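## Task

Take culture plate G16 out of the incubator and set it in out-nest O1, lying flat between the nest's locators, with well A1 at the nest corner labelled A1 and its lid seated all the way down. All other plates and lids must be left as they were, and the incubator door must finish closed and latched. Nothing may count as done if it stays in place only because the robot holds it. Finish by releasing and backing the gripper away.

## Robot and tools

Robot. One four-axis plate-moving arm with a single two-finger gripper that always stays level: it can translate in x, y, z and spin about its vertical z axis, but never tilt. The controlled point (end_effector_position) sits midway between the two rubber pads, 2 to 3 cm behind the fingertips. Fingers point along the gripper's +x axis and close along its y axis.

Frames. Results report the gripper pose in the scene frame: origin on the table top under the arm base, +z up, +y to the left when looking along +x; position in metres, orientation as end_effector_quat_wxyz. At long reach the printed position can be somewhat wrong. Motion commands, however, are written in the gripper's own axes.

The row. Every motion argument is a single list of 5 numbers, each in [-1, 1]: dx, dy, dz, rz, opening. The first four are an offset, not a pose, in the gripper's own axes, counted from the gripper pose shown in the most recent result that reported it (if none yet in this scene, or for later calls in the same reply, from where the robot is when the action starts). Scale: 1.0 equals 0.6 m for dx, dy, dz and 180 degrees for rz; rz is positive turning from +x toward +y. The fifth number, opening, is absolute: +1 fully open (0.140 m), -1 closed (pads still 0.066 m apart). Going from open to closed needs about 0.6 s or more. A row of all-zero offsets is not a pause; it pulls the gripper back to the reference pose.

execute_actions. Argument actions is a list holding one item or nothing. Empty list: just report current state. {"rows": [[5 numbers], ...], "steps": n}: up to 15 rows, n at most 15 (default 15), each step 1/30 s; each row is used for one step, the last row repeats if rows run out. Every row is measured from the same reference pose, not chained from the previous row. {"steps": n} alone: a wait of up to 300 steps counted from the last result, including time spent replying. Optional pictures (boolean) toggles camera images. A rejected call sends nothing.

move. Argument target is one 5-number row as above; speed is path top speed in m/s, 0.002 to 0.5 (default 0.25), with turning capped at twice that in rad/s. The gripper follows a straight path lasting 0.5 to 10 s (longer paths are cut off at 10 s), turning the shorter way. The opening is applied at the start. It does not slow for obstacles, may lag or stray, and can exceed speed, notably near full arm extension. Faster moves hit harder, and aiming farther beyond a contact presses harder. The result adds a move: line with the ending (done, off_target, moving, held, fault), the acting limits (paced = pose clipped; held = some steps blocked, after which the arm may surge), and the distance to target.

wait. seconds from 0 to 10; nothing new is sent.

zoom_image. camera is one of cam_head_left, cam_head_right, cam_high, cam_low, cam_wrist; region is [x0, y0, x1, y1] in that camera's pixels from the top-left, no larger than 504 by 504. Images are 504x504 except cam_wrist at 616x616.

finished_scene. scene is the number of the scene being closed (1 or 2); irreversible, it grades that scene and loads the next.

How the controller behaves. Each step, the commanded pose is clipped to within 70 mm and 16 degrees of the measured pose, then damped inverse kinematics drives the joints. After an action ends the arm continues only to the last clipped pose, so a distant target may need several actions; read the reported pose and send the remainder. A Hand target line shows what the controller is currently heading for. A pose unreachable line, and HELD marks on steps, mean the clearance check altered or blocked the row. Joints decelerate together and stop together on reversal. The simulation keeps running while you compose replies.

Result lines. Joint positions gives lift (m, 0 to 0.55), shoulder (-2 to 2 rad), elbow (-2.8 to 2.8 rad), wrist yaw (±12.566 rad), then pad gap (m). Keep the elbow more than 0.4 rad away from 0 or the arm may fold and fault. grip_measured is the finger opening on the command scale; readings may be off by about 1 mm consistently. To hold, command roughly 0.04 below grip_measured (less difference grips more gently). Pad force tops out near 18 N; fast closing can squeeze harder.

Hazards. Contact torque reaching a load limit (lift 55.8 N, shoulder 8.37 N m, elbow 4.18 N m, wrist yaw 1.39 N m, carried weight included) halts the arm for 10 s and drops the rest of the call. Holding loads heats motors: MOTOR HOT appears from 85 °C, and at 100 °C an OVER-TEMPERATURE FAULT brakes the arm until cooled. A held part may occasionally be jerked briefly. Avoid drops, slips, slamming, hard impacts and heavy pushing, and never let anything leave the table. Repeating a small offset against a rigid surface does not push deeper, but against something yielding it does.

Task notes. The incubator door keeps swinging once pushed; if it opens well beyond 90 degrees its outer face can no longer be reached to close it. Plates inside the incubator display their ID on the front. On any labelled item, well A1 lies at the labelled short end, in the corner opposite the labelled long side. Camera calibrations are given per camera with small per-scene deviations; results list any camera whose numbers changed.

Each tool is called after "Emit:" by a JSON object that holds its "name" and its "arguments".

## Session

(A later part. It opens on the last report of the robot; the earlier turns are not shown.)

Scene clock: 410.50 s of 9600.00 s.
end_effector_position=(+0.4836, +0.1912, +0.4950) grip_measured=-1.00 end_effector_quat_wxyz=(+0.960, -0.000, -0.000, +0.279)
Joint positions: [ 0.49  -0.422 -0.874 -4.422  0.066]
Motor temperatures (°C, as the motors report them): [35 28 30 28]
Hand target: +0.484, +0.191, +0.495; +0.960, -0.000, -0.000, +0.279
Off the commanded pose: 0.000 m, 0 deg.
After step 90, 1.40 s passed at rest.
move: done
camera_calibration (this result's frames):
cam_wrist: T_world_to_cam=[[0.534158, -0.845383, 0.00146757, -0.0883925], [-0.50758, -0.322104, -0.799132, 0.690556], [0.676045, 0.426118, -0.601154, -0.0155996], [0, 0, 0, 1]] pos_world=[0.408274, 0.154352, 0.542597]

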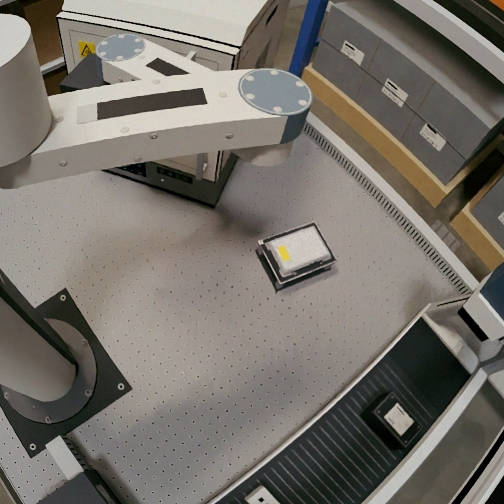

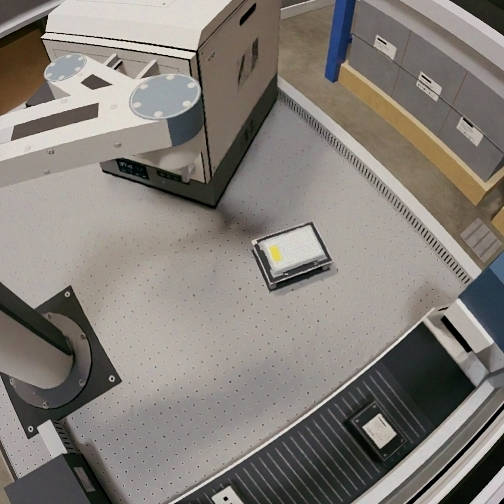

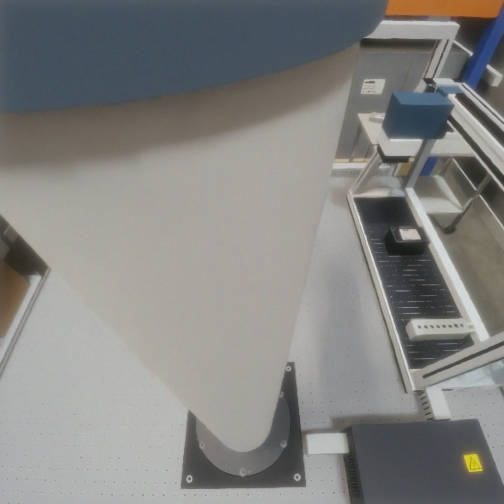

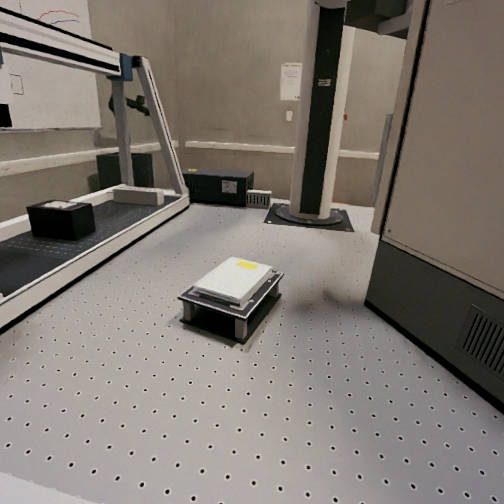

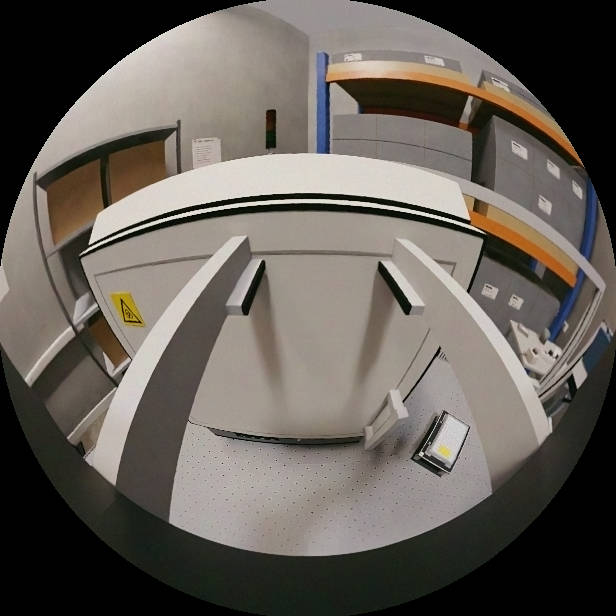

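Emit:
{"name": "move", "arguments": {"target": [0.0042, 0, 0, 0, -1], "speed": 0.006}}

Emit:
{"name": "zoom_image", "arguments": {"camera": "cam_head_right", "region": [150, 130, 230, 210]}}

Scene clock: 415.67 s of 9600.00 s.
end_effector_position=(+0.4858, +0.1925, +0.4950) grip_measured=-1.00 end_effector_quat_wxyz=(+0.960, -0.000, -0.000, +0.278)
Joint positions: [ 0.49  -0.419 -0.885 -4.415  0.066]
Motor temperatures (°C, as the motors report them): [35 28 30 28]
Hand target: +0.486, +0.193, +0.495; +0.960, -0.000, -0.000, +0.279
Off the commanded pose: 0.000 m, 0 deg.
After step 90, 1.47 s passed at rest.
move: done
camera_calibration (this result's frames):
cam_wrist: T_world_to_cam=[[0.533807, -0.845605, 0.00146757, -0.0882868], [-0.507714, -0.321893, -0.799132, 0.692068], [0.676222, 0.425837, -0.601154, -0.0176093], [0, 0, 0, 1]] pos_world=[0.410408, 0.155615, 0.542597]

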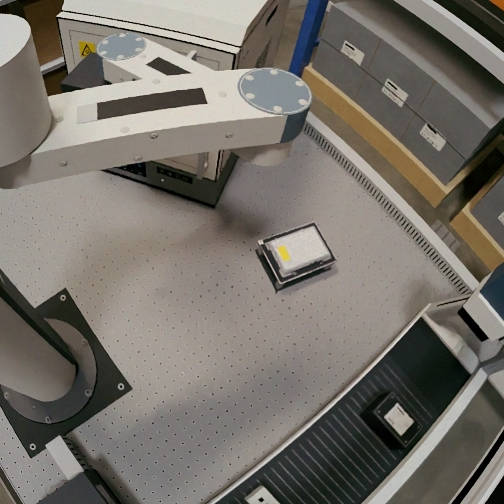

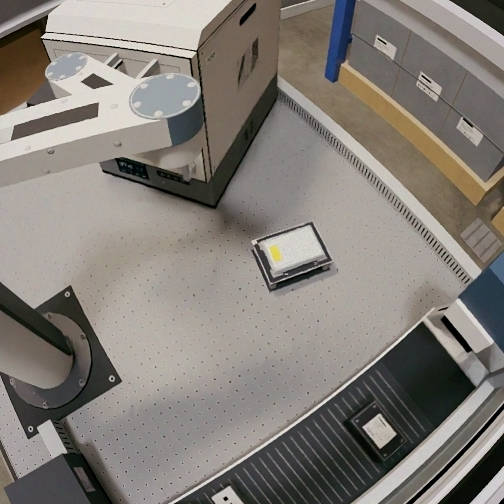

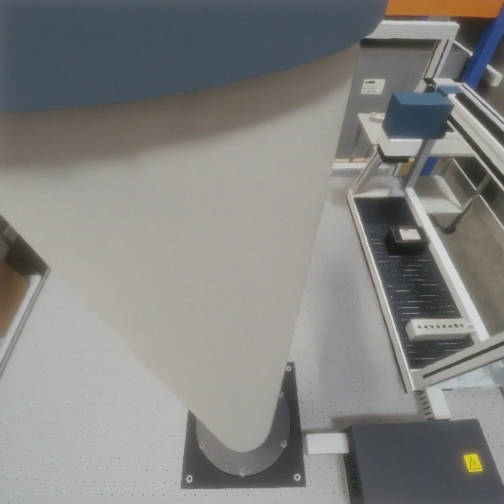

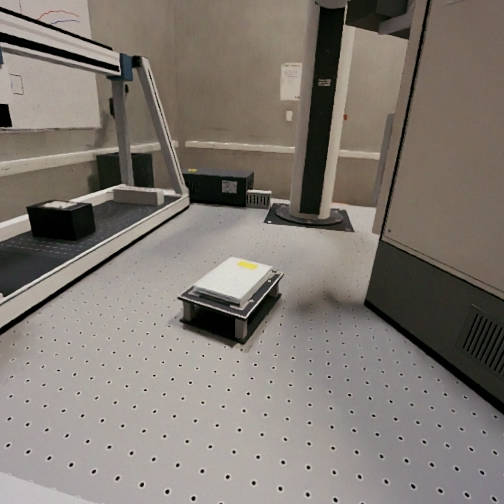

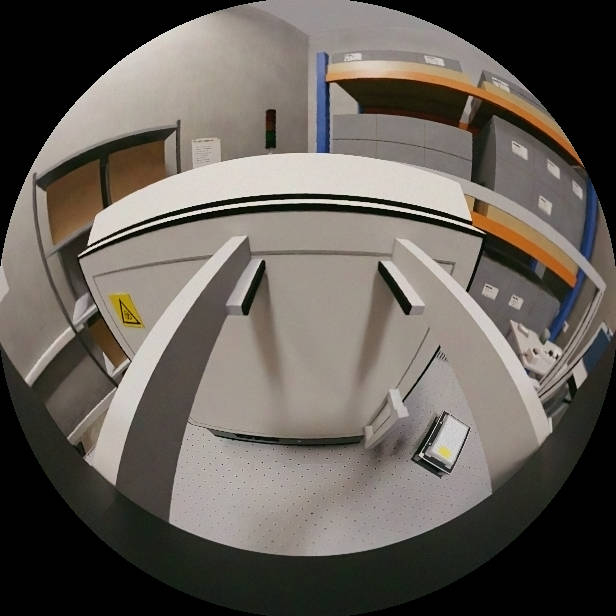

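Region (150, 130, 230, 210) of cam_head_right's 504x504 image, scaled by 6.300, with more detail than that image has.

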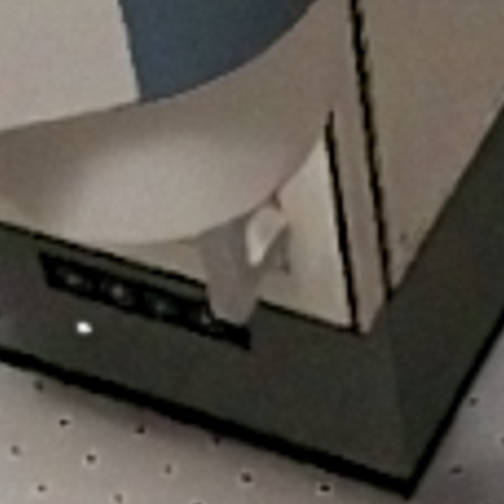

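Emit:
{"name": "move", "arguments": {"target": [0.003, 0, 0, 0, -1], "speed": 0.005}}

Emit:
{"name": "zoom_image", "arguments": {"camera": "cam_head_right", "region": [150, 130, 230, 210]}}

Scene clock: 420.63 s of 9600.00 s.
end_effector_position=(+0.4863, +0.1927, +0.4950) grip_measured=-1.00 end_effector_quat_wxyz=(+0.961, -0.000, -0.000, +0.278)
Joint positions: [ 0.49  -0.418 -0.887 -4.415  0.066]
Motor temperatures (°C, as the motors report them): [35 28 30 28]
Hand target: +0.487, +0.193, +0.495; +0.960, -0.000, -0.000, +0.278
Off the commanded pose: 0.001 m, 0 deg.
After step 90, 1.27 s passed at rest.
move: done
camera_calibration (this result's frames):
cam_wrist: T_world_to_cam=[[0.532661, -0.846328, 0.00146757, -0.0876582], [-0.508149, -0.321204, -0.799132, 0.692488], [0.676799, 0.424921, -0.601154, -0.0181636], [0, 0, 0, 1]] pos_world=[0.410873, 0.155961, 0.542599]

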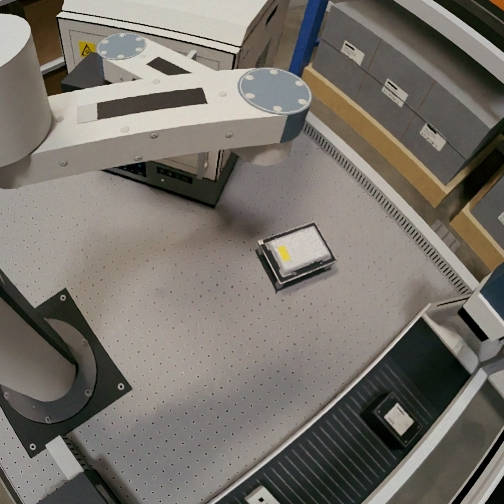

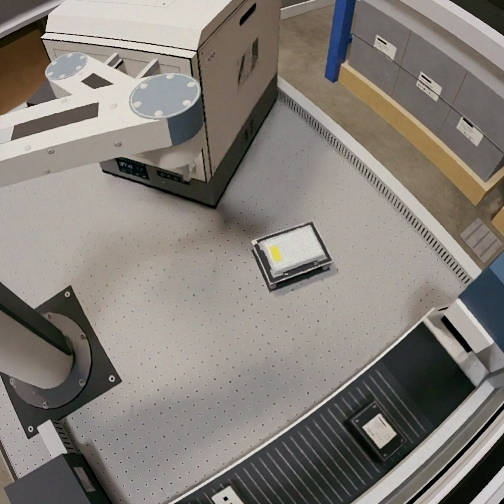

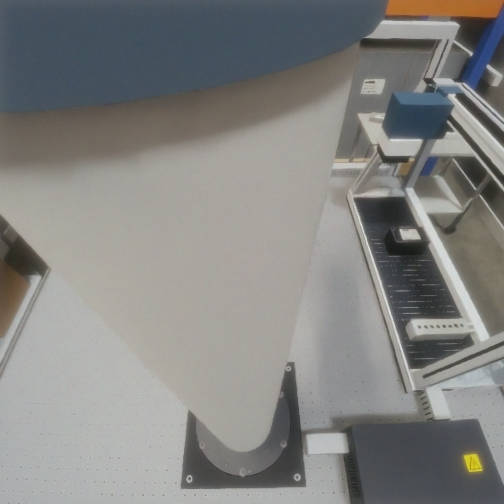

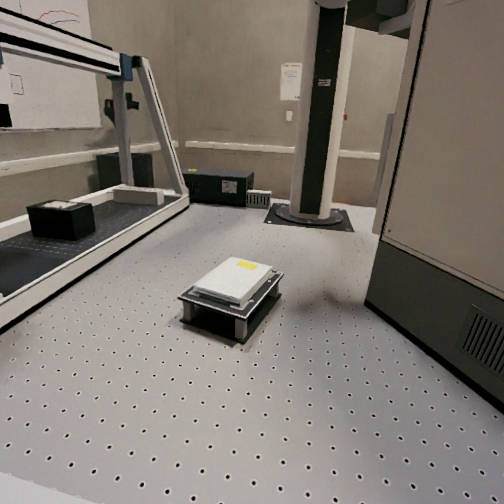

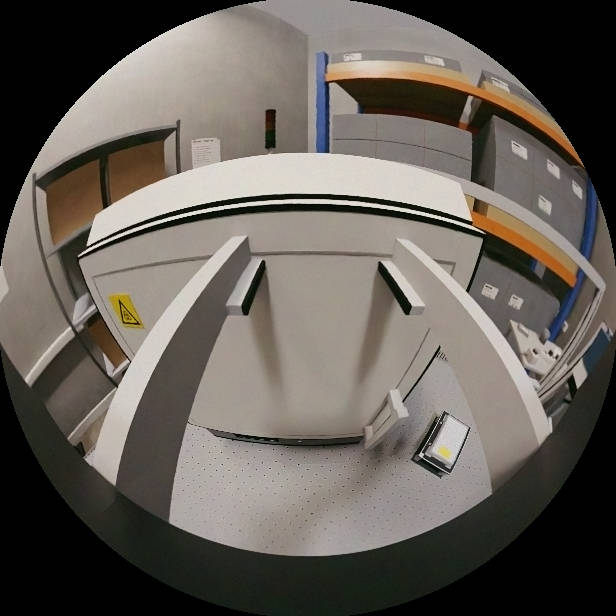

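Region (150, 130, 230, 210) of cam_head_right's 504x504 image, scaled by 6.300, with more detail than that image has.

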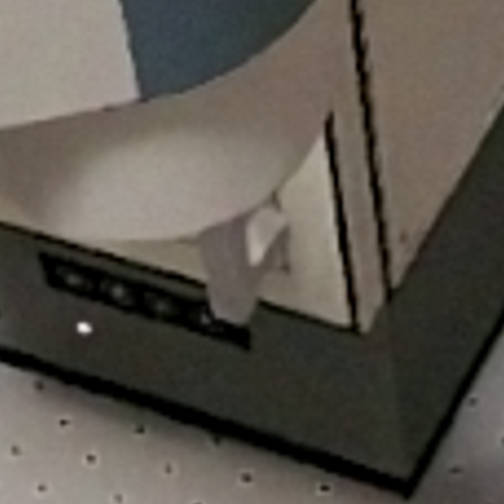

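Firm stop reached — door is fully shut. Backing clear.

Emit:
{"name": "move", "arguments": {"target": [-0.216, -0.44, 0, -0.243, -1], "speed": 0.3}}

Scene clock: 423.93 s of 9600.00 s.
end_effector_position=(+0.5174, -0.0999, +0.4950) grip_measured=-1.00 end_effector_quat_wxyz=(+0.995, -0.000, -0.000, -0.101)
Joint positions: [ 0.49  -1.315 -0.85  -4.32   0.066]
Motor temperatures (°C, as the motors report them): [35 28 30 28]
Hand target: +0.517, -0.100, +0.495; +0.995, -0.000, -0.000, -0.100
Off the commanded pose: 0.000 m, 0 deg.
move: done
camera_calibration (this result's frames):
cam_wrist: T_world_to_cam=[[-0.20119, -0.979551, 0.00146757, 0.0145078], [-0.589098, 0.119798, -0.799132, 0.700247], [0.782615, -0.161642, -0.601154, -0.0282215], [0, 0, 0, 1]] pos_world=[0.437519, -0.0742385, 0.542603]

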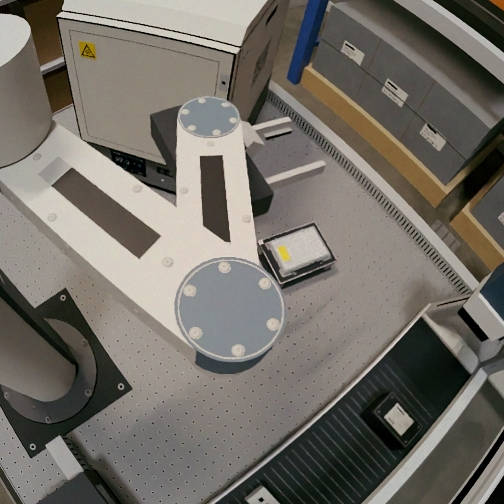

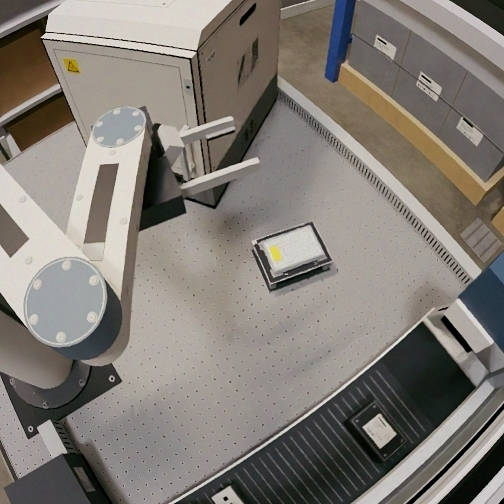

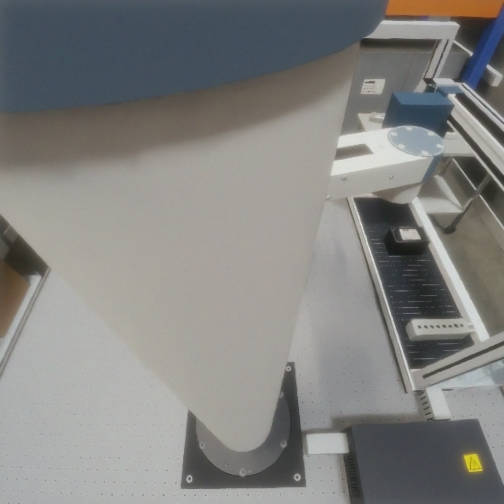

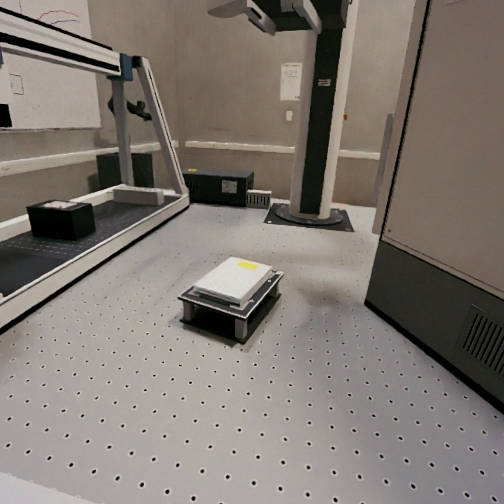

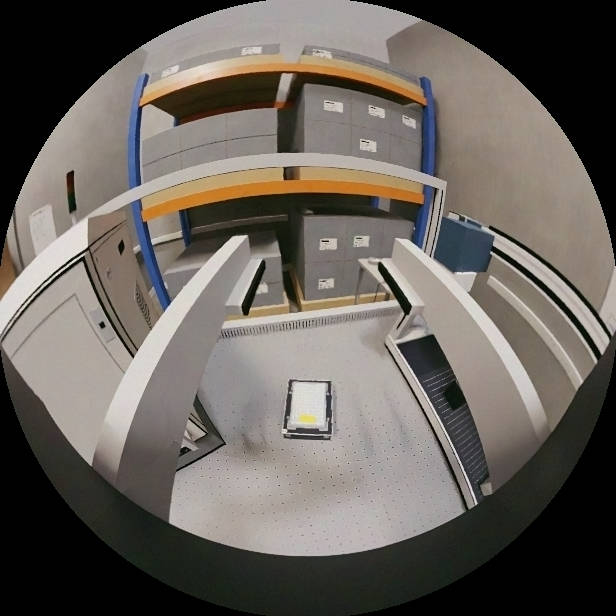

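Emit:
{"name": "zoom_image", "arguments": {"camera": "cam_head_right", "region": [140, 30, 230, 130]}}

Emit:
{"name": "zoom_image", "arguments": {"camera": "cam_wrist", "region": [60, 200, 180, 370]}}

Emit:
{"name": "zoom_image", "arguments": {"camera": "cam_wrist", "region": [270, 370, 350, 450]}}

Region (140, 30, 230, 130) of cam_head_right's 504x504 image, scaled by 5.040, with more detail than that image has; it fills the left 454 columns of this view, and the rest is white.

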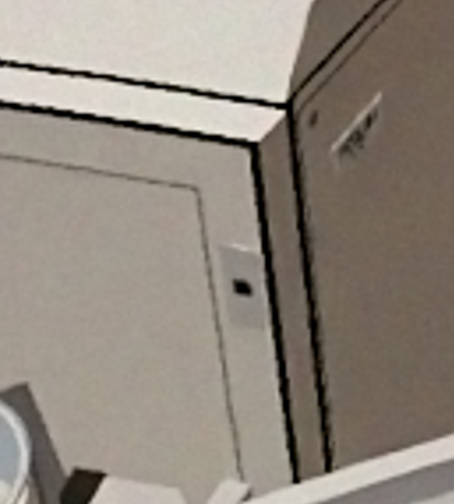

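Region (60, 200, 180, 370) of cam_wrist's 616x616 image, scaled by 2.965, with more detail than that image has; it fills the left 356 columns of this view, and the rest is white.

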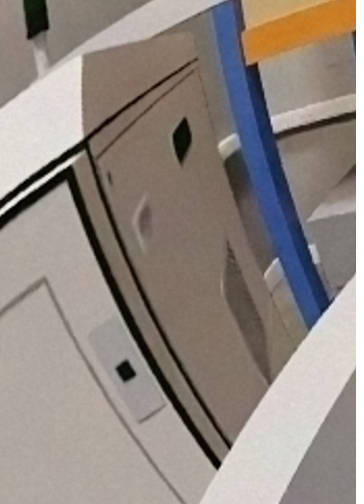

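Region (270, 370, 350, 450) of cam_wrist's 616x616 image, scaled by 6.300, with more detail than that image has.

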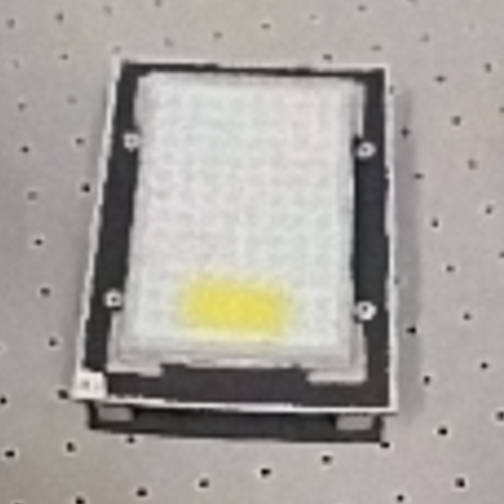

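The door stayed shut after I backed off, and the plate sits centred in the nest's locators with its lid on.

Emit:
{"name": "finished_scene", "arguments": {"scene": 2}}

The scene is finished: the task was done.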